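# Scoop dry food from pouch with right gripper

## Task

Using the scoop already held in the right gripper, take dry food out of the pouch. At the end the right gripper must hold the scoop raised and level above the table, well away from both the pouch and the table surface, not in contact with any bowl, with the scoop over half full of food that has settled. The pouch must end upright with the leftover food inside it. Food squeezed between a gripper's two fingers (only food between them) must not end up in the scoop; more than a stray piece there makes the attempt fail. Keep spillage low (food leaving the table only counts as spill). Apart from the required scoop hold, nothing may depend on the robot holding it in place at the end. In the final second after the scene settles, neither arm or hand may touch any movable object other than the scoop, the pouch, or any part of the pouch's film.

## Robot and tools

Robot: two arms, left_arm and right_arm, each ending in a two-finger gripper. The right gripper starts holding the scoop. Do not let the arms collide or push on each other hard, and never knock rigid objects off the table; cloth, paper and film are exempt from that rule.

Frame: every pose is in one shared scene frame. Origin sits on the table top midway between the arms; +x runs out over the table, +z is up, and left_arm is on the +y side. The arm names do not match left/right in images. Positions are in metres; orientations are quaternions written w first (qw, qx, qy, qz). On each gripper the fingers extend along its own +z axis and close along its own y axis. end_effector_position is the point between the finger pads, roughly 1 cm short of the tips. Reported hand positions can be somewhat off, more so when the arm is stretched far.

Row layout (used by both motion tools): 16 numbers, first left_arm then right_arm, each as x, y, z, qw, qx, qy, qz, opening. These are absolute target poses in the scene frame, not offsets. Opening ranges -1 (closed) to +1 (fully open, 0.094 m). Both arms must be filled in even when only one moves; to keep an arm still, repeat its whole pose from the latest result plus its desired opening, and keep sending an unchanged quaternion rather than copying a drifted reported one.

execute_actions(actions): a list of up to 15 actions; each action is a list of up to 15 rows, one row per control step of 1/30 s. If an action has fewer than 15 rows its final row is repeated to fill 15 steps. An empty list only returns state and images. A target more than 0.6 m from the gripper's current position along any of that gripper's axes gets the action refused for both arms; if the first action is malformed or fails this test against the last reported state, nothing in the call runs.

move(target, speed, blocking): target is one 16-number row of absolute poses. Each gripper travels in a straight line toward its pose, all finishing together, lasting 0.5 to 10 s (cut off at 10 s). speed is the path top speed in m/s, 0.002 to 0.5, default 0.25; rotation is limited to twice that in rad/s, taking the shorter way round. Paths ignore obstacles and the other arm, grippers lag and may overshoot speed near full extension. Faster contact means a harder hit, and aiming further past a contact presses harder. Openings are applied when the move begins. With blocking=false the result comes after 0.5 s while motion continues; until a later result shows it finished, other moves and execute_actions are refused, so use wait or stop. The result adds a move: line giving the ending (done, off_target, moving, held, fault) and any limits (limits=paced: the pose was clipped; limits=held: a check blocked steps, after which the arm may speed up sharply), plus each gripper's remaining distance. An ending naming one arm means the other is done.

wait(seconds): 0 to 10; arms keep their last command; returns early if a running move ends. stop(): brakes a running move (needs room, more when fast); fingers continue. zoom_image(camera, region): enlarged view of [x0, y0, x1, y1] pixels, at most 504 by 504, from cam_head_left, cam_head_right, cam_high, cam_left_wrist or cam_right_wrist; (0,0) is top-left. finished_scene(scene): ends the given scene (1 or 2) irreversibly after the last command is held; the goal must already be met and stable.

Control behaviour: each step, the commanded pose is clipped to within 70 mm and 16 degrees of the measured pose, then damped IK drives the joints, favouring position over orientation. Far targets therefore take several actions, and after an action the arm goes at most to its last clipped pose, so keep commanding. Joint friction can leave the gripper up to about 31 mm short, and very small commands may not move it. Hand target lines show the pose currently being driven toward. A pose unreachable line means the clearance check altered or blocked that arm's command. Joint ranges (rad): waist -2.618 to 3.054, shoulder 0 to 3.142, elbow 0 to 3.142, wrist pitch -1.571 to 1.571, wrist yaw -1.571 to 1.571, wrist roll -2.094 to 2.094; elbows stop just shy of straight.

Gripping: grip_measured uses the same scale as the commanded opening (the last Joint positions number is the opening in metres; readings may be off by about 1 mm per gripper). To hold the scoop, keep commanding around 0.03 below grip_measured; less than that holds more gently. Pad force is roughly 50 to 62 N, less on thin parts, with brief spikes at first contact. Do not drop the scoop or squeeze food between fingers.

Results: a state line per arm with position and quaternion, joint positions, joint torques (offset, noisy, nonzero in free air), camera images in the order listed. MOTOR HOT appears from 75 °C; at 90 °C that arm halts for 10 s, and at 100 °C it goes limp and falls; these show as OVER-TEMPERATURE FAULT lines. Avoid long heavy holds. Occasionally a loose object gets a brief push. The robot holds its last command while you think, so finish with arms clear of everything except scoop, pouch and film, the scoop level and lifted.

Each tool is called after ">>>" as name(argument=value, ...), one argument or row to a line, values as JSON.

## Session

>>> execute_actions(
  actions=[],
)

Scene clock: 0.00 s.
left_arm: end_effector_position=(+0.3459, +0.3090, +0.4099) grip_measured=+1.000 end_effector_quat_wxyz=(+0.713, -0.025, +0.700, +0.027) | right_arm: end_effector_position=(+0.2790, -0.1656, +0.2817) grip_measured=-0.581 end_effector_quat_wxyz=(+0.774, -0.150, +0.584, +0.192)
Joint positions: left_arm=[ 0.007  1.035  1.055 -0.002  0.003  0.002  0.094] | right_arm=[ 0.654  0.972  0.25   0.997 -0.016 -0.004  0.02 ]
Joint velocities: left_arm=[ 0.017 -0.007 -0.017 -0.037 -0.037  0.022  0.   ] | right_arm=[-0.002 -0.017 -0.007 -0.022 -0.007 -0.022  0.   ]
Joint torques (N m, as the arm reports them, + toward a larger angle): no reading
Motor temperatures (°C, as the motors report them): left_arm=[22 22 22 22 21 23] | right_arm=[25 25 25 24 22 22]
Hand target (left_arm): +0.346, +0.309, +0.410; +0.713, -0.025, +0.700, +0.027
Hand target (right_arm): +0.279, -0.166, +0.282; +0.774, -0.150, +0.584, +0.192

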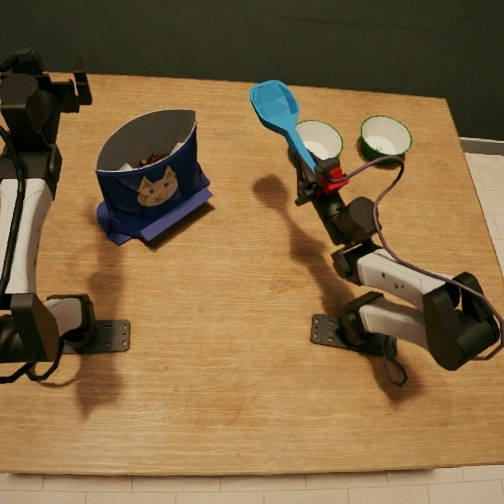

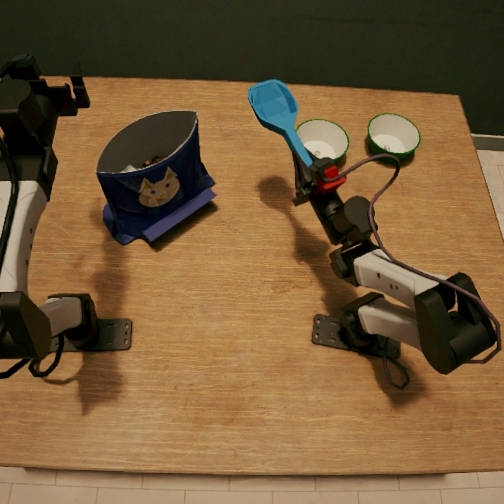

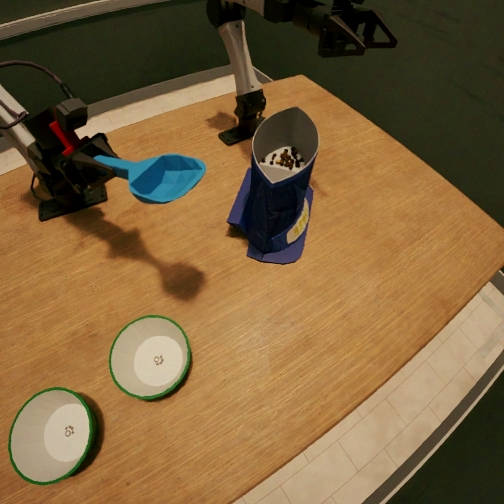

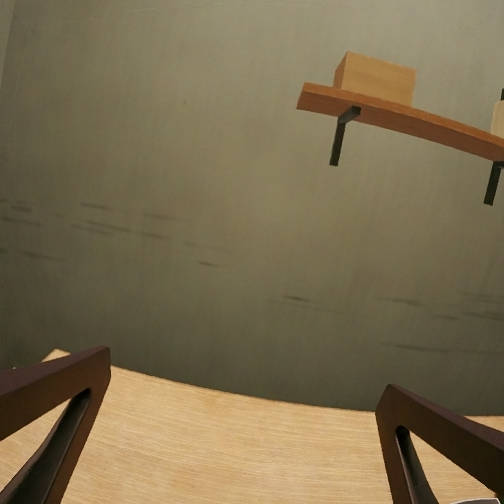

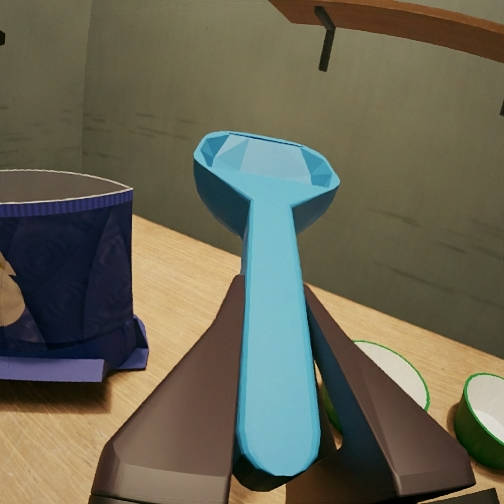

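>>> move(
  target=[0.2,0.2,0.4,0.17,0,0.985,0,1,0.279,-0.1,0.33,0.65,-0.43,0.43,0.45,-0.65],
)

>>> zoom_image(
  camera="cam_high",
  region=[100,40,360,300],
)

Scene clock: 13.17 s.
left_arm: end_effector_position=(+0.2067, +0.2008, +0.4042) grip_measured=+1.000 end_effector_quat_wxyz=(+0.377, +0.014, +0.923, -0.073) | right_arm: end_effector_position=(+0.2748, -0.0998, +0.3263) grip_measured=-0.581 end_effector_quat_wxyz=(+0.647, -0.431, +0.437, +0.452)
Joint positions: left_arm=[-0.516  1.267  2.032 -1.562 -0.17  -0.349  0.094] | right_arm=[ 0.392  1.45   0.658  1.373 -1.105  0.362  0.02 ]
Joint velocities: left_arm=[-0.002  0.007 -0.012 -0.037  0.037 -0.007  0.   ] | right_arm=[-0.012 -0.002  0.012  0.022 -0.081  0.051 -0.   ]
Joint torques (N m, as the arm reports them, + toward a larger angle): left_arm=[-0.51 -3.47  3.37  1.89 -0.01 -0.13] | right_arm=[-0.75 -4.12  8.97  1.38  0.26  0.08]
Motor temperatures (°C, as the motors report them): left_arm=[22 22 24 26 21 23] | right_arm=[25 25 27 28 22 22]
Hand target (left_arm): +0.200, +0.201, +0.398; +0.365, +0.015, +0.928, -0.076
Hand target (right_arm): +0.279, -0.102, +0.328; +0.652, -0.433, +0.432, +0.449
Off the commanded pose (left_arm): 0.008 m, 26 deg; orientation clipped at the last step of the last action.
Off the commanded pose (right_arm): 0.006 m, 1 deg.
joint sent to its limit (left arm) — the command would take joint 4 (wrist pitch) past its lower limit, so that joint was sent only as far as its limit.
move: off_target (left_arm); limits=paced

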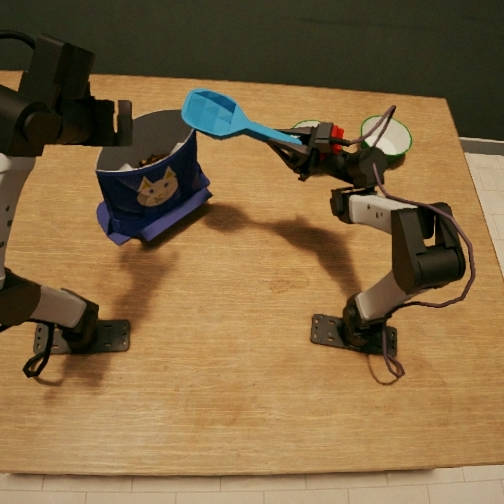

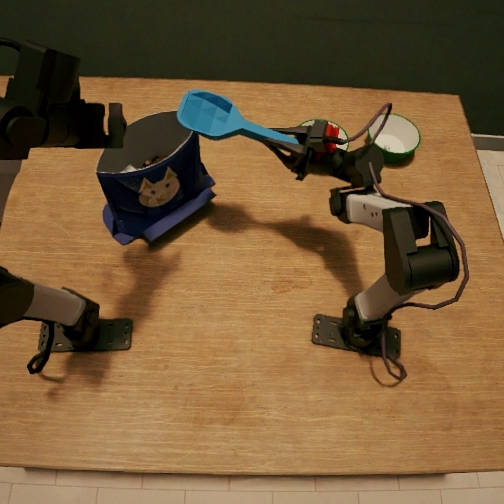

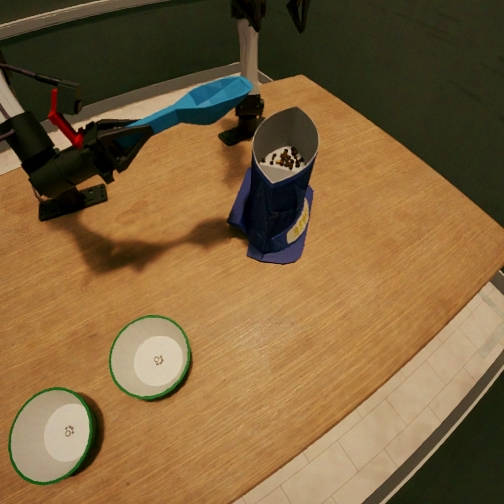

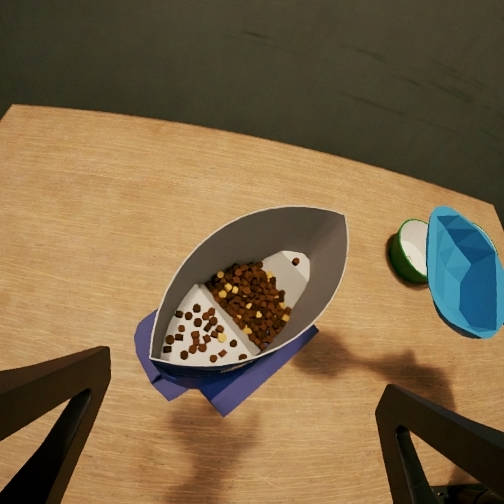

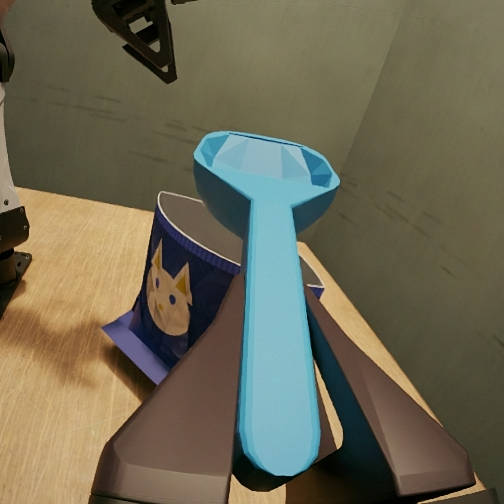

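Region (100, 40, 360, 300) of cam_high's 504x504 image, scaled by 1.938, with more detail than that image has.

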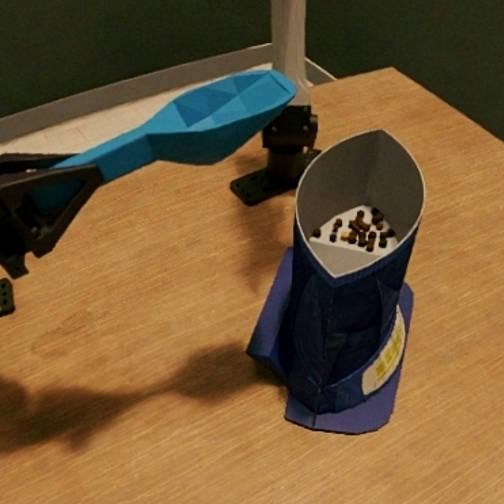

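>>> move(
  target=[0.15,0.33,0.4,0.36,0.3,0.87,-0.13,1,0.35,0.03,0.41,0.129,-0.837,0.483,0.224,-0.65],
)

Scene clock: 25.40 s.
left_arm: end_effector_position=(+0.1555, +0.3276, +0.4043) grip_measured=+1.000 end_effector_quat_wxyz=(+0.459, +0.191, +0.861, +0.108) | right_arm: end_effector_position=(+0.3426, +0.0199, +0.4116) grip_measured=-0.581 end_effector_quat_wxyz=(-0.472, +0.680, -0.506, -0.244)
Joint positions: left_arm=[ 0.766  0.999  1.787 -1.563  0.655  0.987  0.094] | right_arm=[ 0.691  2.181  2.869 -1.346 -0.776 -0.95   0.02 ]
Joint velocities: left_arm=[-0.002  0.002  0.012  0.007 -0.022  0.081  0.   ] | right_arm=[ 0.027  0.012  0.002 -0.022 -0.007  0.007  0.001]
Joint torques (N m, as the arm reports them, + toward a larger angle): left_arm=[ 0.17 -0.87  3.16  1.74  0.34 -0.09] | right_arm=[  0.92 -10.17   7.54   1.84  -0.27   0.11]
Motor temperatures (°C, as the motors report them): left_arm=[22 23 24 26 21 23] | right_arm=[25 26 29 28 22 22]
Hand target (left_arm): +0.152, +0.325, +0.399; +0.455, +0.190, +0.864, +0.105
Hand target (right_arm): +0.346, +0.027, +0.411; -0.478, +0.681, -0.501, -0.240
Off the commanded pose (left_arm): 0.007 m, 32 deg; orientation clipped at the last step of the last action.
Off the commanded pose (right_arm): 0.013 m, 44 deg; orientation clipped at the last step of the last action.
elbow stopped short (right arm): the move would have taken joint 3 (elbow) straighter than the controller allows; a more bent joint 3 avoids this.
joint sent to its limit (left arm) — the command would take joint 4 (wrist pitch) past its lower limit, so that joint was sent only as far as its limit.
move: off_target (left_arm, right_arm); limits=paced

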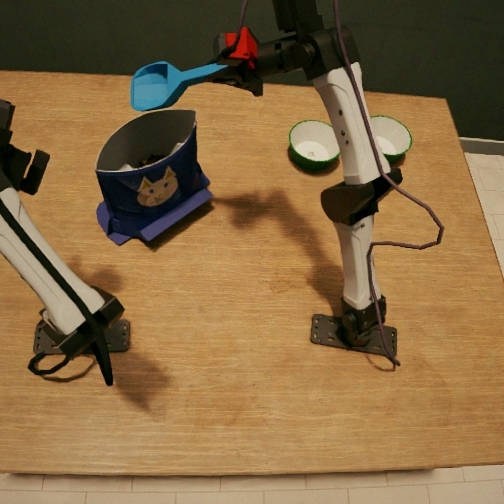

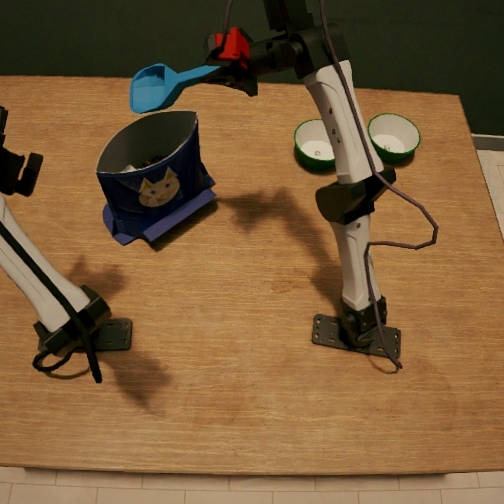

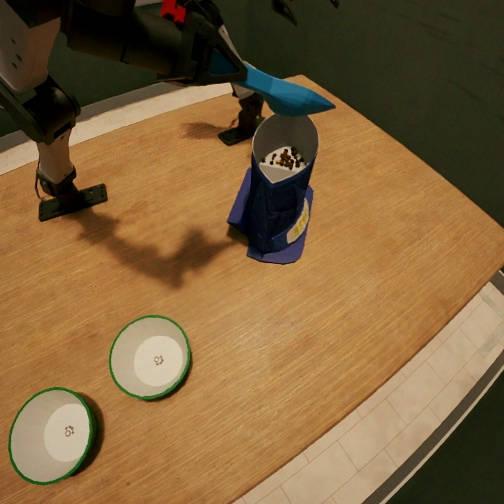

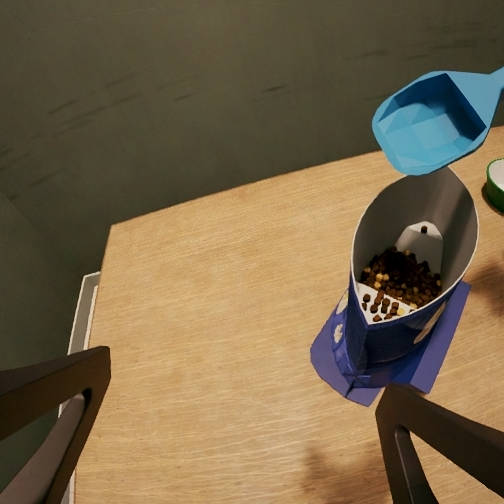

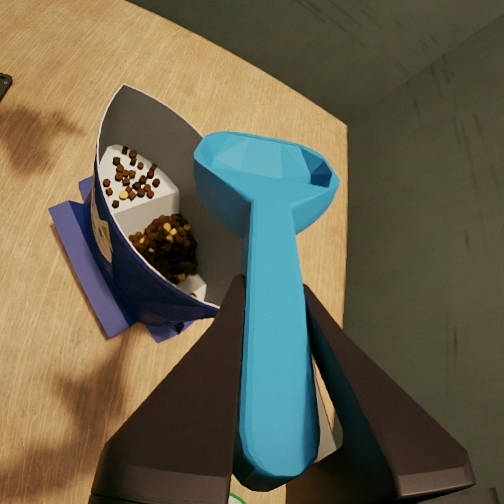

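>>> move(
  target=[0.22,0.25,0.29,0.15,0.45,0.875,-0.08,1,0.2,-0.2,0.36,0.46,-0.33,0.8,0.19,-0.65],
)

Scene clock: 32.27 s.
left_arm: end_effector_position=(+0.2224, +0.2542, +0.3017) grip_measured=+1.000 end_effector_quat_wxyz=(+0.251, +0.427, +0.868, -0.031) | right_arm: end_effector_position=(+0.2024, -0.1931, +0.3647) grip_measured=-0.581 end_effector_quat_wxyz=(+0.467, -0.338, +0.795, +0.187)
Joint positions: left_arm=[ 0.037  1.301  1.705 -1.564  0.314  0.953  0.094] | right_arm=[ 0.372  0.929  1.409 -1.079 -0.502 -0.338  0.02 ]
Joint velocities: left_arm=[-0.002 -0.012  0.002 -0.007  0.007 -0.022  0.   ] | right_arm=[-0.022  0.007  0.007 -0.022 -0.007  0.007  0.   ]
Joint torques (N m, as the arm reports them, + toward a larger angle): left_arm=[-1.07 -2.79  4.4   1.15  0.09 -0.01] | right_arm=[-0.88 -2.22  5.95  1.72 -0.29  0.07]
Motor temperatures (°C, as the motors report them): left_arm=[22 23 24 26 21 23] | right_arm=[25 28 29 29 22 22]
Hand target (left_arm): +0.220, +0.253, +0.291; +0.230, +0.432, +0.871, -0.039
Hand target (right_arm): +0.199, -0.196, +0.360; +0.461, -0.332, +0.801, +0.189
Off the commanded pose (left_arm): 0.013 m, 13 deg.
Off the commanded pose (right_arm): 0.009 m, 1 deg.
joint sent to its limit (left arm) — the command would take joint 4 (wrist pitch) past its lower limit, so that joint was sent only as far as its limit.
move: off_target (left_arm)

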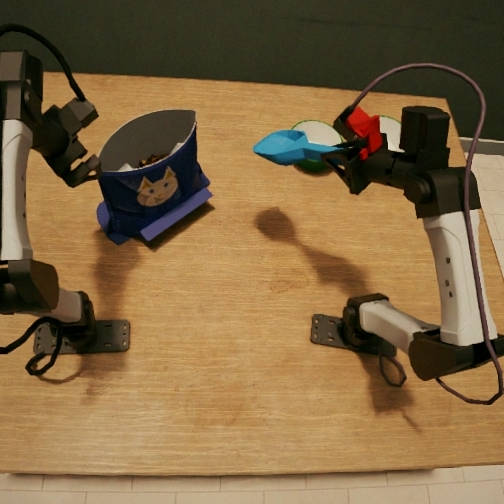

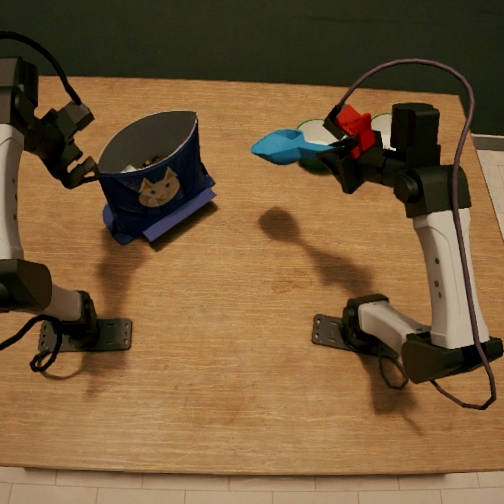

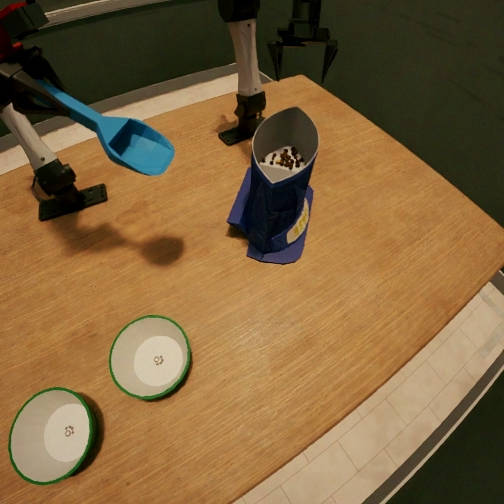

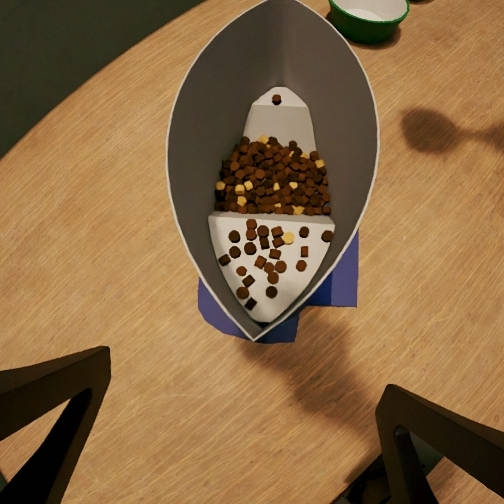

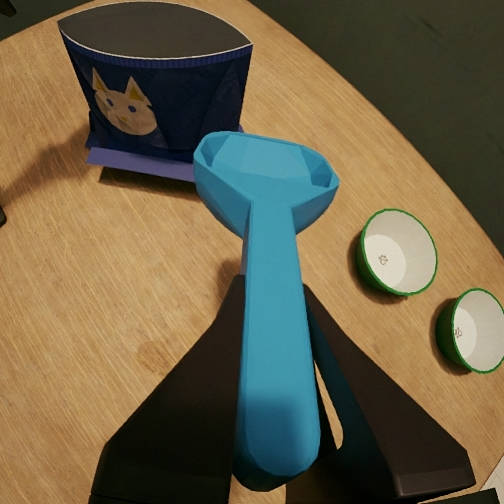

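>>> move(
  target=[0.215,0.26,0.16,0.34,0.426,0.82,-0.177,1,0.2,-0.2,0.36,0.46,-0.33,0.8,0.19,-0.65],
  speed=0.12,
)

>>> move(
  target=[0.25,0.215,0.16,0.34,0.426,0.82,-0.177,1,0.2,-0.2,0.36,0.46,-0.33,0.8,0.19,-0.65],
  speed=0.08,
)

>>> move(
  target=[0.25,0.215,0.16,0.34,0.426,0.82,-0.177,-1,0.2,-0.2,0.36,0.46,-0.33,0.8,0.19,-0.65],
)

Scene clock: 43.33 s.
left_arm: end_effector_position=(+0.2178, +0.2590, +0.1678) grip_measured=+1.000 end_effector_quat_wxyz=(+0.343, +0.432, +0.818, -0.166) | right_arm: end_effector_position=(+0.2032, -0.1989, +0.3630) grip_measured=-0.581 end_effector_quat_wxyz=(+0.465, -0.330, +0.800, +0.187)
Joint positions: left_arm=[ 0.34   1.189  0.963 -1.128  0.756  1.294  0.094] | right_arm=[ 0.333  0.929  1.409 -1.095 -0.525 -0.349  0.02 ]
Joint velocities: left_arm=[ 0.002  0.012 -0.007 -0.051 -0.037  0.022  0.   ] | right_arm=[ 0.002  0.007 -0.007  0.051 -0.007  0.007 -0.   ]
Joint torques (N m, as the arm reports them, + toward a larger angle): left_arm=[ 0.32 -2.63  5.33  0.91  0.53  0.01] | right_arm=[-0.77 -1.62  6.6   1.7  -0.41 -0.02]
Motor temperatures (°C, as the motors report them): left_arm=[22 23 24 26 21 23] | right_arm=[25 27 29 30 22 22]
Hand target (left_arm): +0.217, +0.260, +0.160; +0.340, +0.426, +0.820, -0.176
Hand target (right_arm): +0.200, -0.200, +0.360; +0.461, -0.330, +0.801, +0.190
Off the commanded pose (left_arm): 0.008 m, 1 deg.
Off the commanded pose (right_arm): 0.005 m, 1 deg.
move: done

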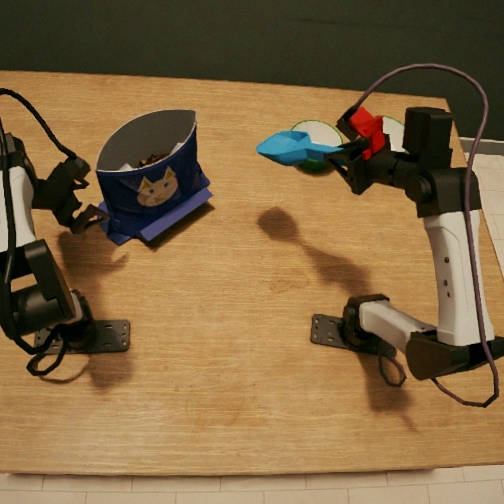

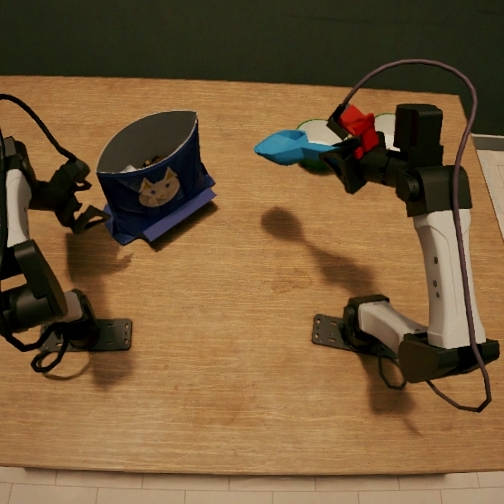

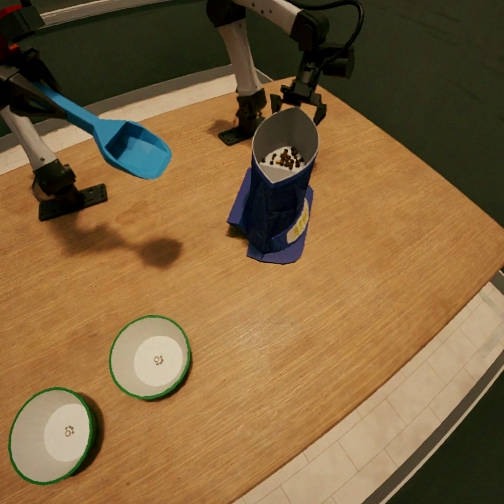

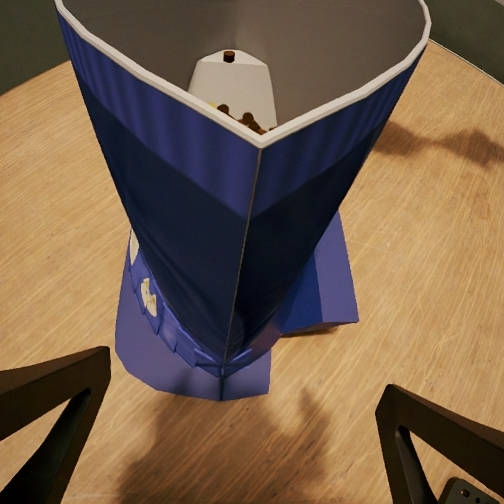

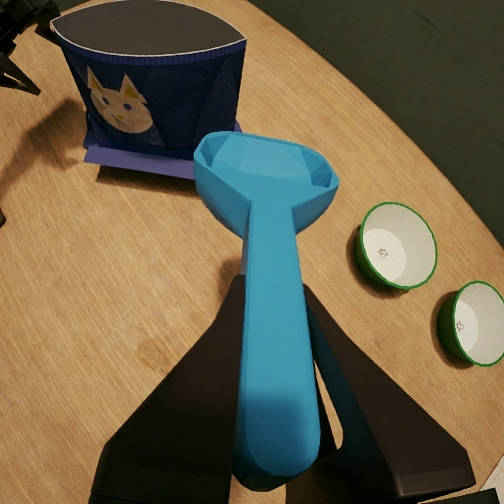

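Scene clock: 44.50 s.
left_arm: end_effector_position=(+0.2509, +0.2204, +0.1741) grip_measured=+1.000 end_effector_quat_wxyz=(+0.353, +0.426, +0.817, -0.165) | right_arm: end_effector_position=(+0.2030, -0.1987, +0.3630) grip_measured=-0.581 end_effector_quat_wxyz=(+0.464, -0.331, +0.800, +0.187)
Joint positions: left_arm=[ 0.112  1.197  0.963 -0.898  0.693  0.981  0.094] | right_arm=[ 0.333  0.929  1.409 -1.095 -0.527 -0.35   0.02 ]
Joint velocities: left_arm=[-0.012  0.002 -0.002  0.007  0.037 -0.022  0.   ] | right_arm=[-0.027 -0.017 -0.012  0.037  0.007 -0.022  0.001]
Joint torques (N m, as the arm reports them, + toward a larger angle): left_arm=[-1.57 -2.5   5.06  1.56  0.41 -0.13] | right_arm=[-0.91 -1.62  6.61  1.69 -0.44 -0.03]
Motor temperatures (°C, as the motors report them): left_arm=[22 23 25 26 21 23] | right_arm=[25 27 29 30 22 22]
Hand target (left_arm): +0.250, +0.216, +0.161; +0.340, +0.426, +0.819, -0.178
Hand target (right_arm): +0.200, -0.200, +0.360; +0.461, -0.330, +0.801, +0.190
Off the commanded pose (left_arm): 0.015 m, 2 deg.
Off the commanded pose (right_arm): 0.004 m, 1 deg.
move: off_target (left_arm)

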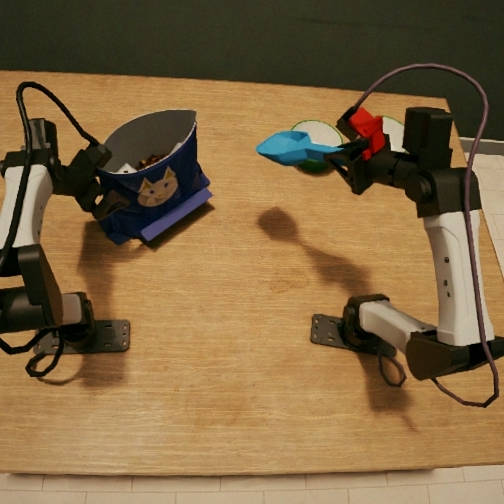

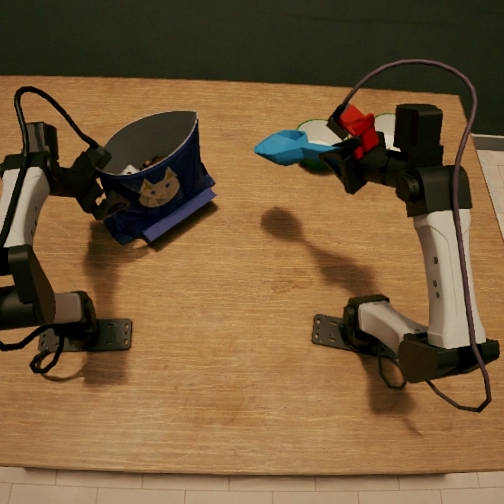

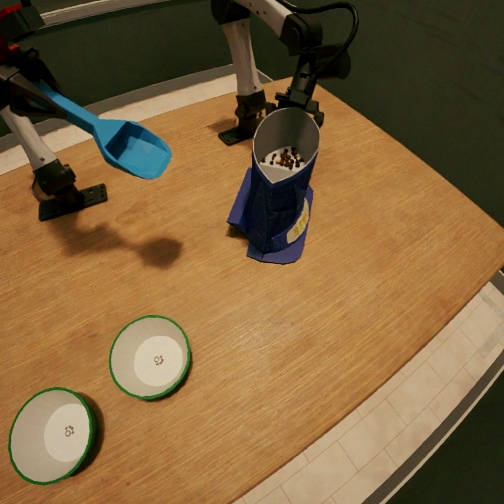

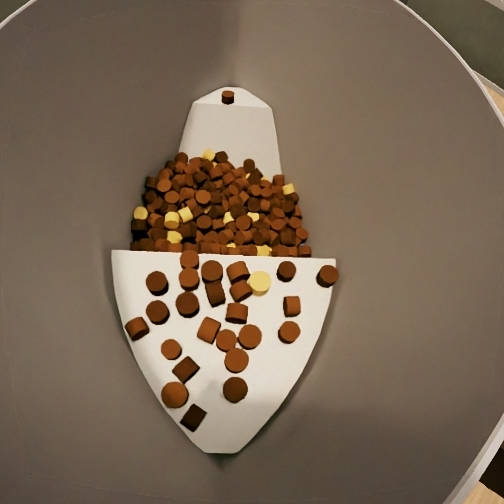

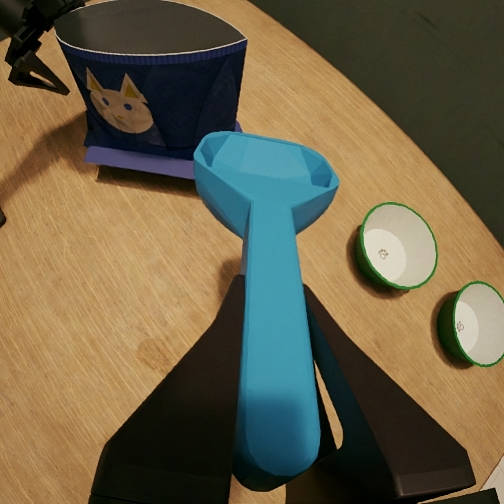

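Scene clock: 45.20 s.
left_arm: end_effector_position=(+0.2550, +0.2236, +0.1694) grip_measured=-0.947 end_effector_quat_wxyz=(+0.350, +0.425, +0.820, -0.154) | right_arm: end_effector_position=(+0.2030, -0.1987, +0.3630) grip_measured=-0.581 end_effector_quat_wxyz=(+0.464, -0.331, +0.800, +0.187)
Joint positions: left_arm=[ 0.109  1.207  0.957 -0.874  0.668  0.976  0.003] | right_arm=[ 0.333  0.929  1.409 -1.095 -0.527 -0.35   0.02 ]
Joint velocities: left_arm=[ 0.007  0.022  0.012 -0.037 -0.022 -0.022 -0.   ] | right_arm=[ 0.002  0.007 -0.007 -0.022  0.066 -0.007 -0.002]
Joint torques (N m, as the arm reports them, + toward a larger angle): left_arm=[-1.39 -3.35  5.48  1.34  0.63 -0.12] | right_arm=[-0.9  -1.61  6.61  1.68 -0.42 -0.03]
Motor temperatures (°C, as the motors report them): left_arm=[22 23 25 26 21 23] | right_arm=[25 27 29 30 22 22]
Hand target (left_arm): +0.250, +0.215, +0.160; +0.340, +0.426, +0.820, -0.177
Hand target (right_arm): +0.200, -0.200, +0.360; +0.461, -0.330, +0.801, +0.190
Off the commanded pose (left_arm): 0.014 m, 3 deg.
Off the commanded pose (right_arm): 0.004 m, 1 deg.
move: off_target (left_arm)

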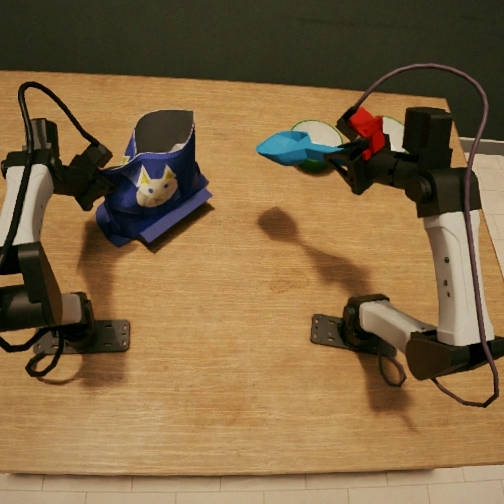

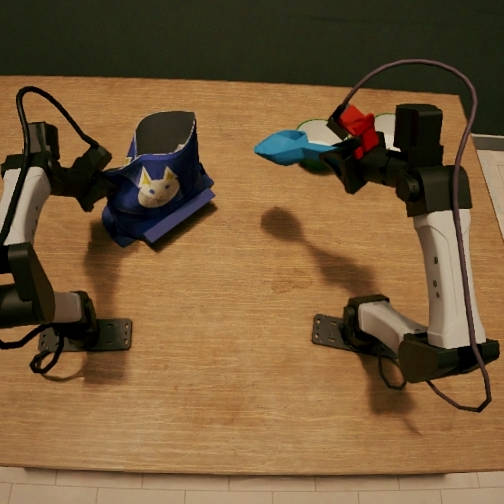

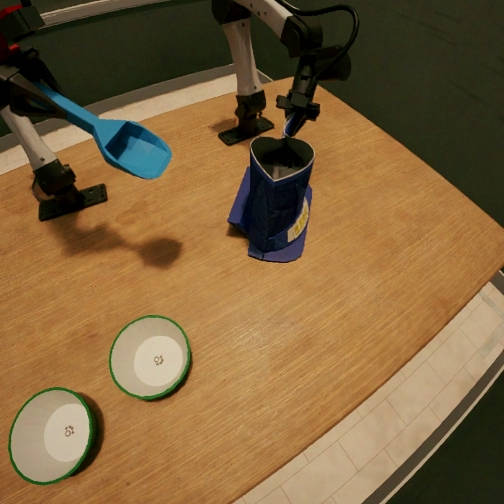

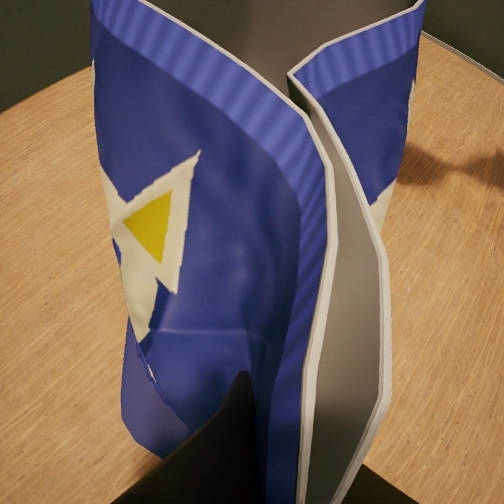

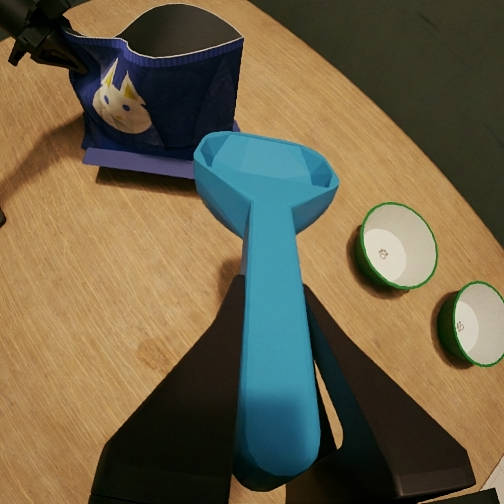

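>>> move(
  target=[0.26,0.19,0.2,0.34,0.426,0.82,-0.177,-1,0.15,-0.25,0.36,0.46,-0.33,0.8,0.19,-0.65],
  speed=0.06,
)

>>> move(
  target=[0.27,0.12,0.2,0.233,0.733,0.563,-0.304,-1,0.15,-0.25,0.36,0.46,-0.33,0.8,0.19,-0.65],
  speed=0.1,
)

Scene clock: 56.07 s.
left_arm: end_effector_position=(+0.2461, +0.2062, +0.1722) grip_measured=-0.947 end_effector_quat_wxyz=(+0.292, +0.407, +0.850, -0.163) | right_arm: end_effector_position=(+0.1559, -0.2500, +0.3562) grip_measured=-0.581 end_effector_quat_wxyz=(+0.465, -0.318, +0.809, +0.169)
Joint positions: left_arm=[-0.004  1.228  1.034 -0.975  0.568  0.839  0.003] | right_arm=[-0.259  0.889  1.481 -1.567 -0.907 -0.887  0.02 ]
Joint velocities: left_arm=[ 0.002 -0.007 -0.012  0.022 -0.051 -0.081  0.   ] | right_arm=[ 0.002  0.007 -0.012  0.066 -0.007 -0.007  0.   ]
Joint torques (N m, as the arm reports them, + toward a larger angle): left_arm=[-1.68 -5.04 10.82  1.66  1.07 -0.03] | right_arm=[-0.59 -0.36  7.06  1.07 -0.79 -0.01]
Motor temperatures (°C, as the motors report them): left_arm=[22 23 26 26 21 23] | right_arm=[25 27 30 31 22 22]
Hand target (left_arm): +0.257, +0.191, +0.200; +0.339, +0.427, +0.819, -0.177
Hand target (right_arm): +0.151, -0.247, +0.360; +0.471, -0.320, +0.804, +0.172
Off the commanded pose (left_arm): 0.035 m, 7 deg.
Off the commanded pose (right_arm): 0.007 m, 3 deg.
joint sent to its limit (right arm) — the command would take joint 4 (wrist pitch) past its lower limit, so that joint was sent only as far as its limit.
move: off_target (left_arm, right_arm)

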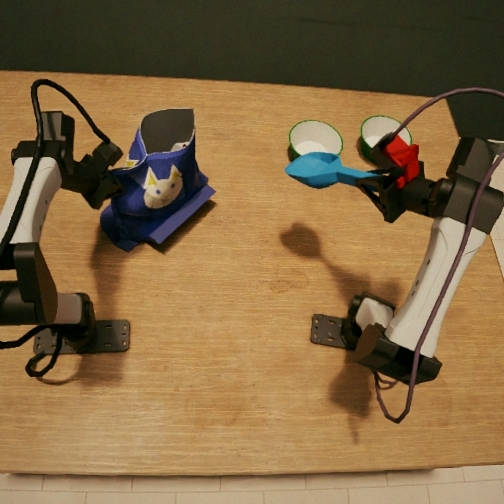

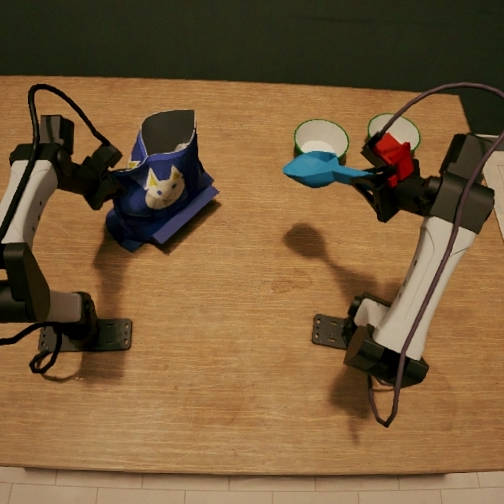

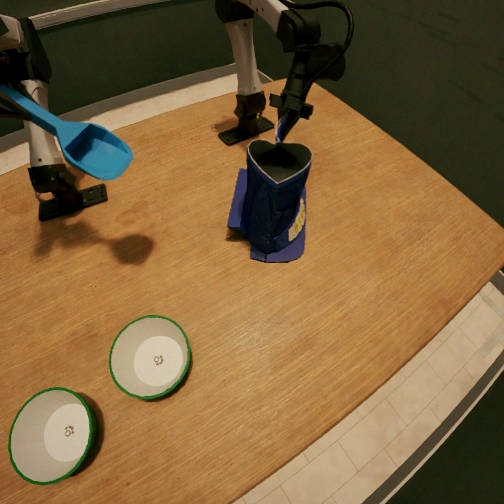

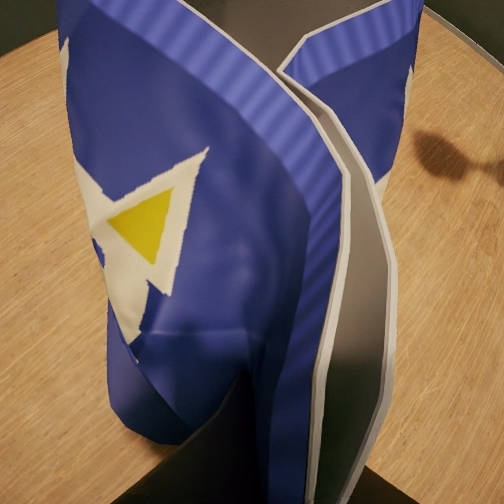

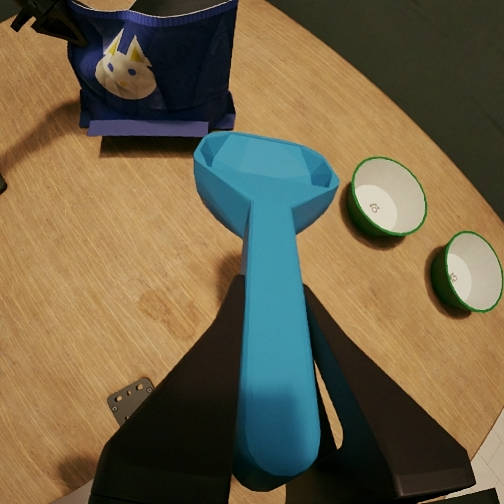

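Scene clock: 61.10 s.
left_arm: end_effector_position=(+0.2782, +0.1436, +0.1738) grip_measured=-0.947 end_effector_quat_wxyz=(+0.198, +0.727, +0.598, -0.274) | right_arm: end_effector_position=(+0.1562, -0.2514, +0.3559) grip_measured=-0.581 end_effector_quat_wxyz=(+0.466, -0.319, +0.809, +0.165)
Joint positions: left_arm=[-0.163  1.851  1.661 -1.512  0.679  1.716  0.002] | right_arm=[-0.268  0.889  1.481 -1.57  -0.907 -0.899  0.02 ]
Joint velocities: left_arm=[ 0.002 -0.007  0.017 -0.007  0.037 -0.022  0.   ] | right_arm=[-0.007  0.002  0.002 -0.007 -0.037  0.037 -0.   ]
Joint torques (N m, as the arm reports them, + toward a larger angle): left_arm=[ -2.35 -11.23   9.29  -0.72   1.44   0.31] | right_arm=[-0.78 -0.86  7.02  1.09 -0.69  0.05]
Motor temperatures (°C, as the motors report them): left_arm=[22 24 27 25 22 23] | right_arm=[25 26 30 30 22 22]
Hand target (left_arm): +0.270, +0.122, +0.200; +0.235, +0.731, +0.565, -0.302
Hand target (right_arm): +0.151, -0.249, +0.360; +0.472, -0.316, +0.806, +0.165
Off the commanded pose (left_arm): 0.036 m, 7 deg.
Off the commanded pose (right_arm): 0.008 m, 3 deg.
joint sent to its limit (right arm) — the command would take joint 4 (wrist pitch) past its lower limit, so that joint was sent only as far as its limit.
move: off_target (left_arm, right_arm)

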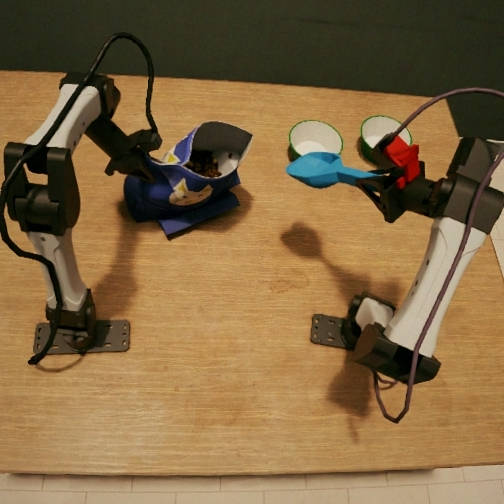

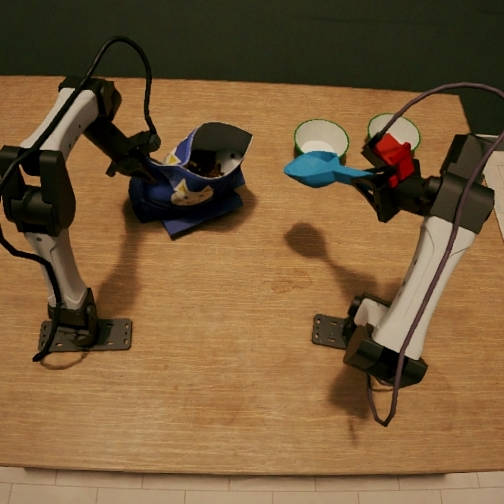

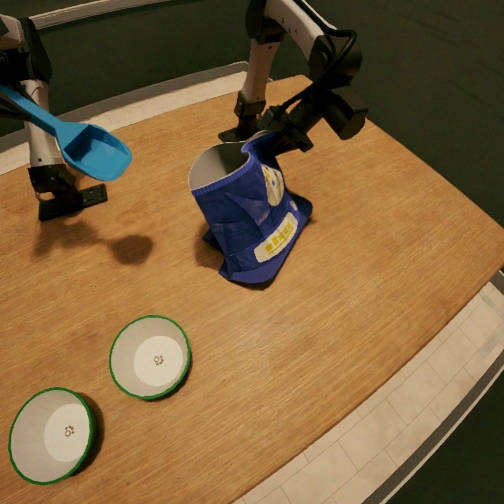

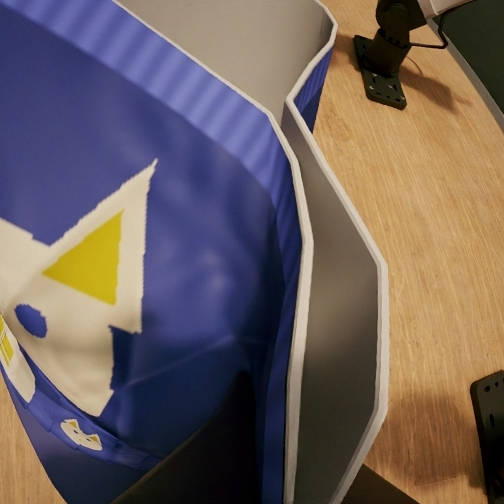

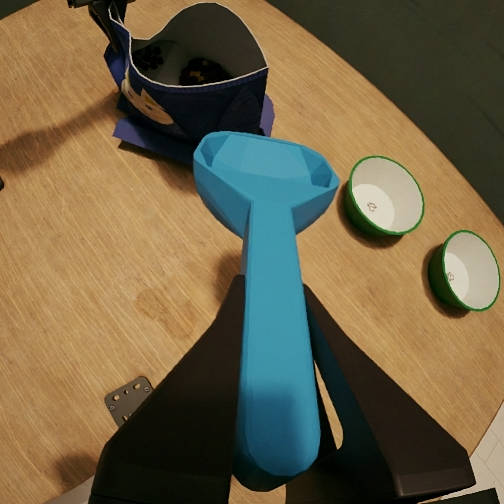

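>>> move(
  target=[0.39,0.11,0.2,0.233,0.733,0.563,-0.304,-1,0.27,-0.17,0.34,0.324,-0.583,0.694,0.272,-0.65],
  speed=0.07,
)

Scene clock: 69.60 s.
left_arm: end_effector_position=(+0.3893, +0.1359, +0.1751) grip_measured=-0.947 end_effector_quat_wxyz=(+0.237, +0.721, +0.607, -0.235) | right_arm: end_effector_position=(+0.2714, -0.1776, +0.3413) grip_measured=-0.581 end_effector_quat_wxyz=(-0.346, +0.568, -0.701, -0.256)
Joint positions: left_arm=[-0.156  2.236  2.242 -1.573  0.681  1.653  0.002] | right_arm=[ 0.229  1.561  1.915 -1.568 -0.835 -1.149  0.02 ]
Joint velocities: left_arm=[-0.012  0.002  0.007 -0.037  0.066 -0.022 -0.   ] | right_arm=[-0.007 -0.012  0.007 -0.007 -0.066 -0.007  0.   ]
Joint torques (N m, as the arm reports them, + toward a larger angle): left_arm=[ -2.02 -14.47   9.21   0.25   1.52  -0.1 ] | right_arm=[ 0.93 -4.95  8.25  0.74 -0.77 -0.03]
Motor temperatures (°C, as the motors report them): left_arm=[23 28 29 25 23 23] | right_arm=[25 26 30 30 23 22]
Hand target (left_arm): +0.388, +0.113, +0.201; +0.283, +0.718, +0.580, -0.260
Hand target (right_arm): +0.271, -0.173, +0.341; +0.341, -0.571, +0.697, +0.268
Off the commanded pose (left_arm): 0.036 m, 9 deg.
Off the commanded pose (right_arm): 0.008 m, 4 deg.
joint sent to its limit (left arm) — the command would take joint 4 (wrist pitch) past its lower limit, so that joint was sent only as far as its limit.
joint sent to its limit (right arm) — the command would take joint 4 (wrist pitch) past its lower limit, so that joint was sent only as far as its limit.
move: off_target (left_arm, right_arm)

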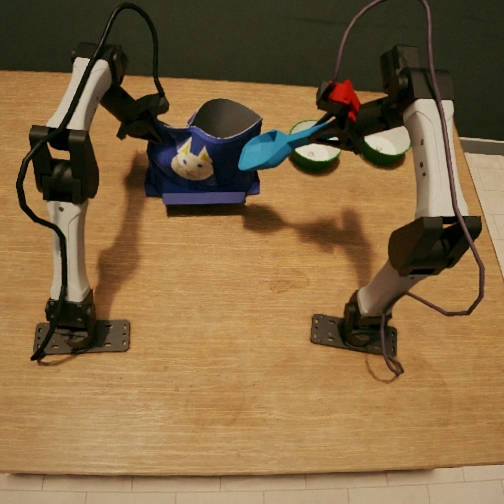

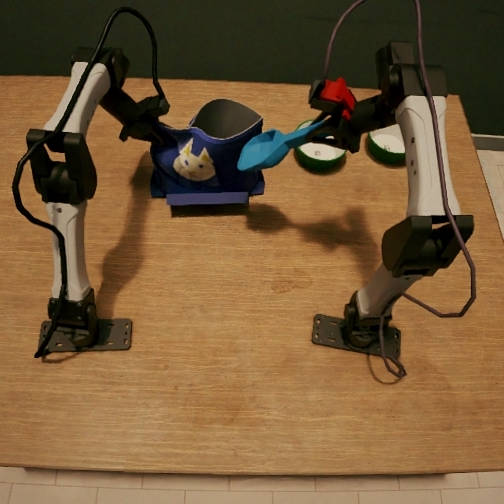

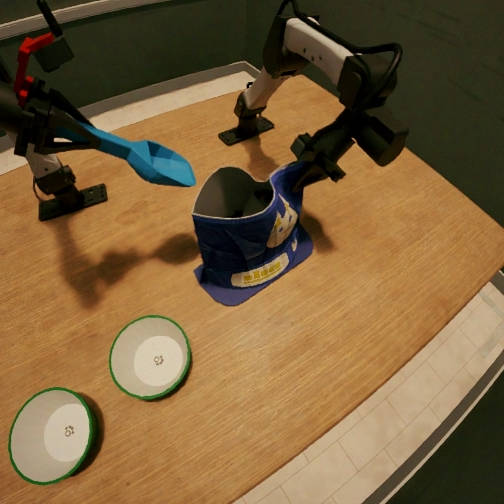

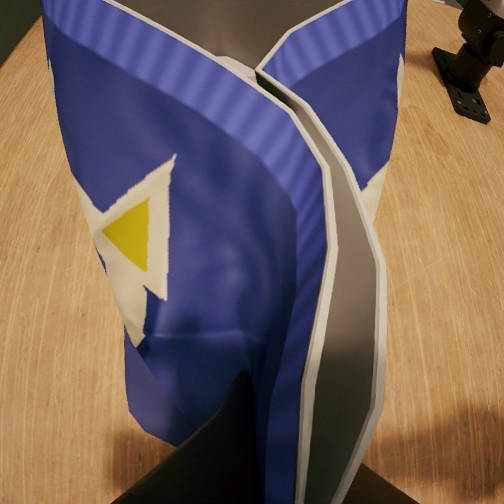

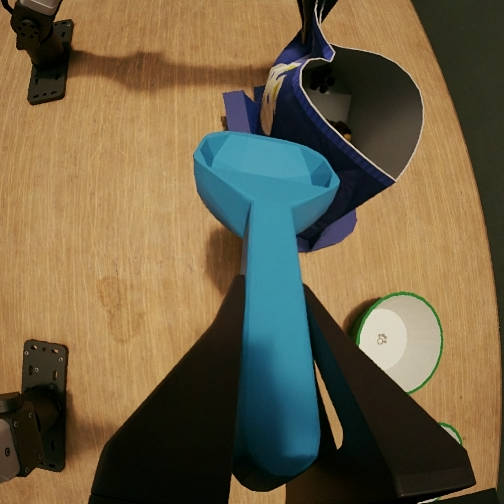

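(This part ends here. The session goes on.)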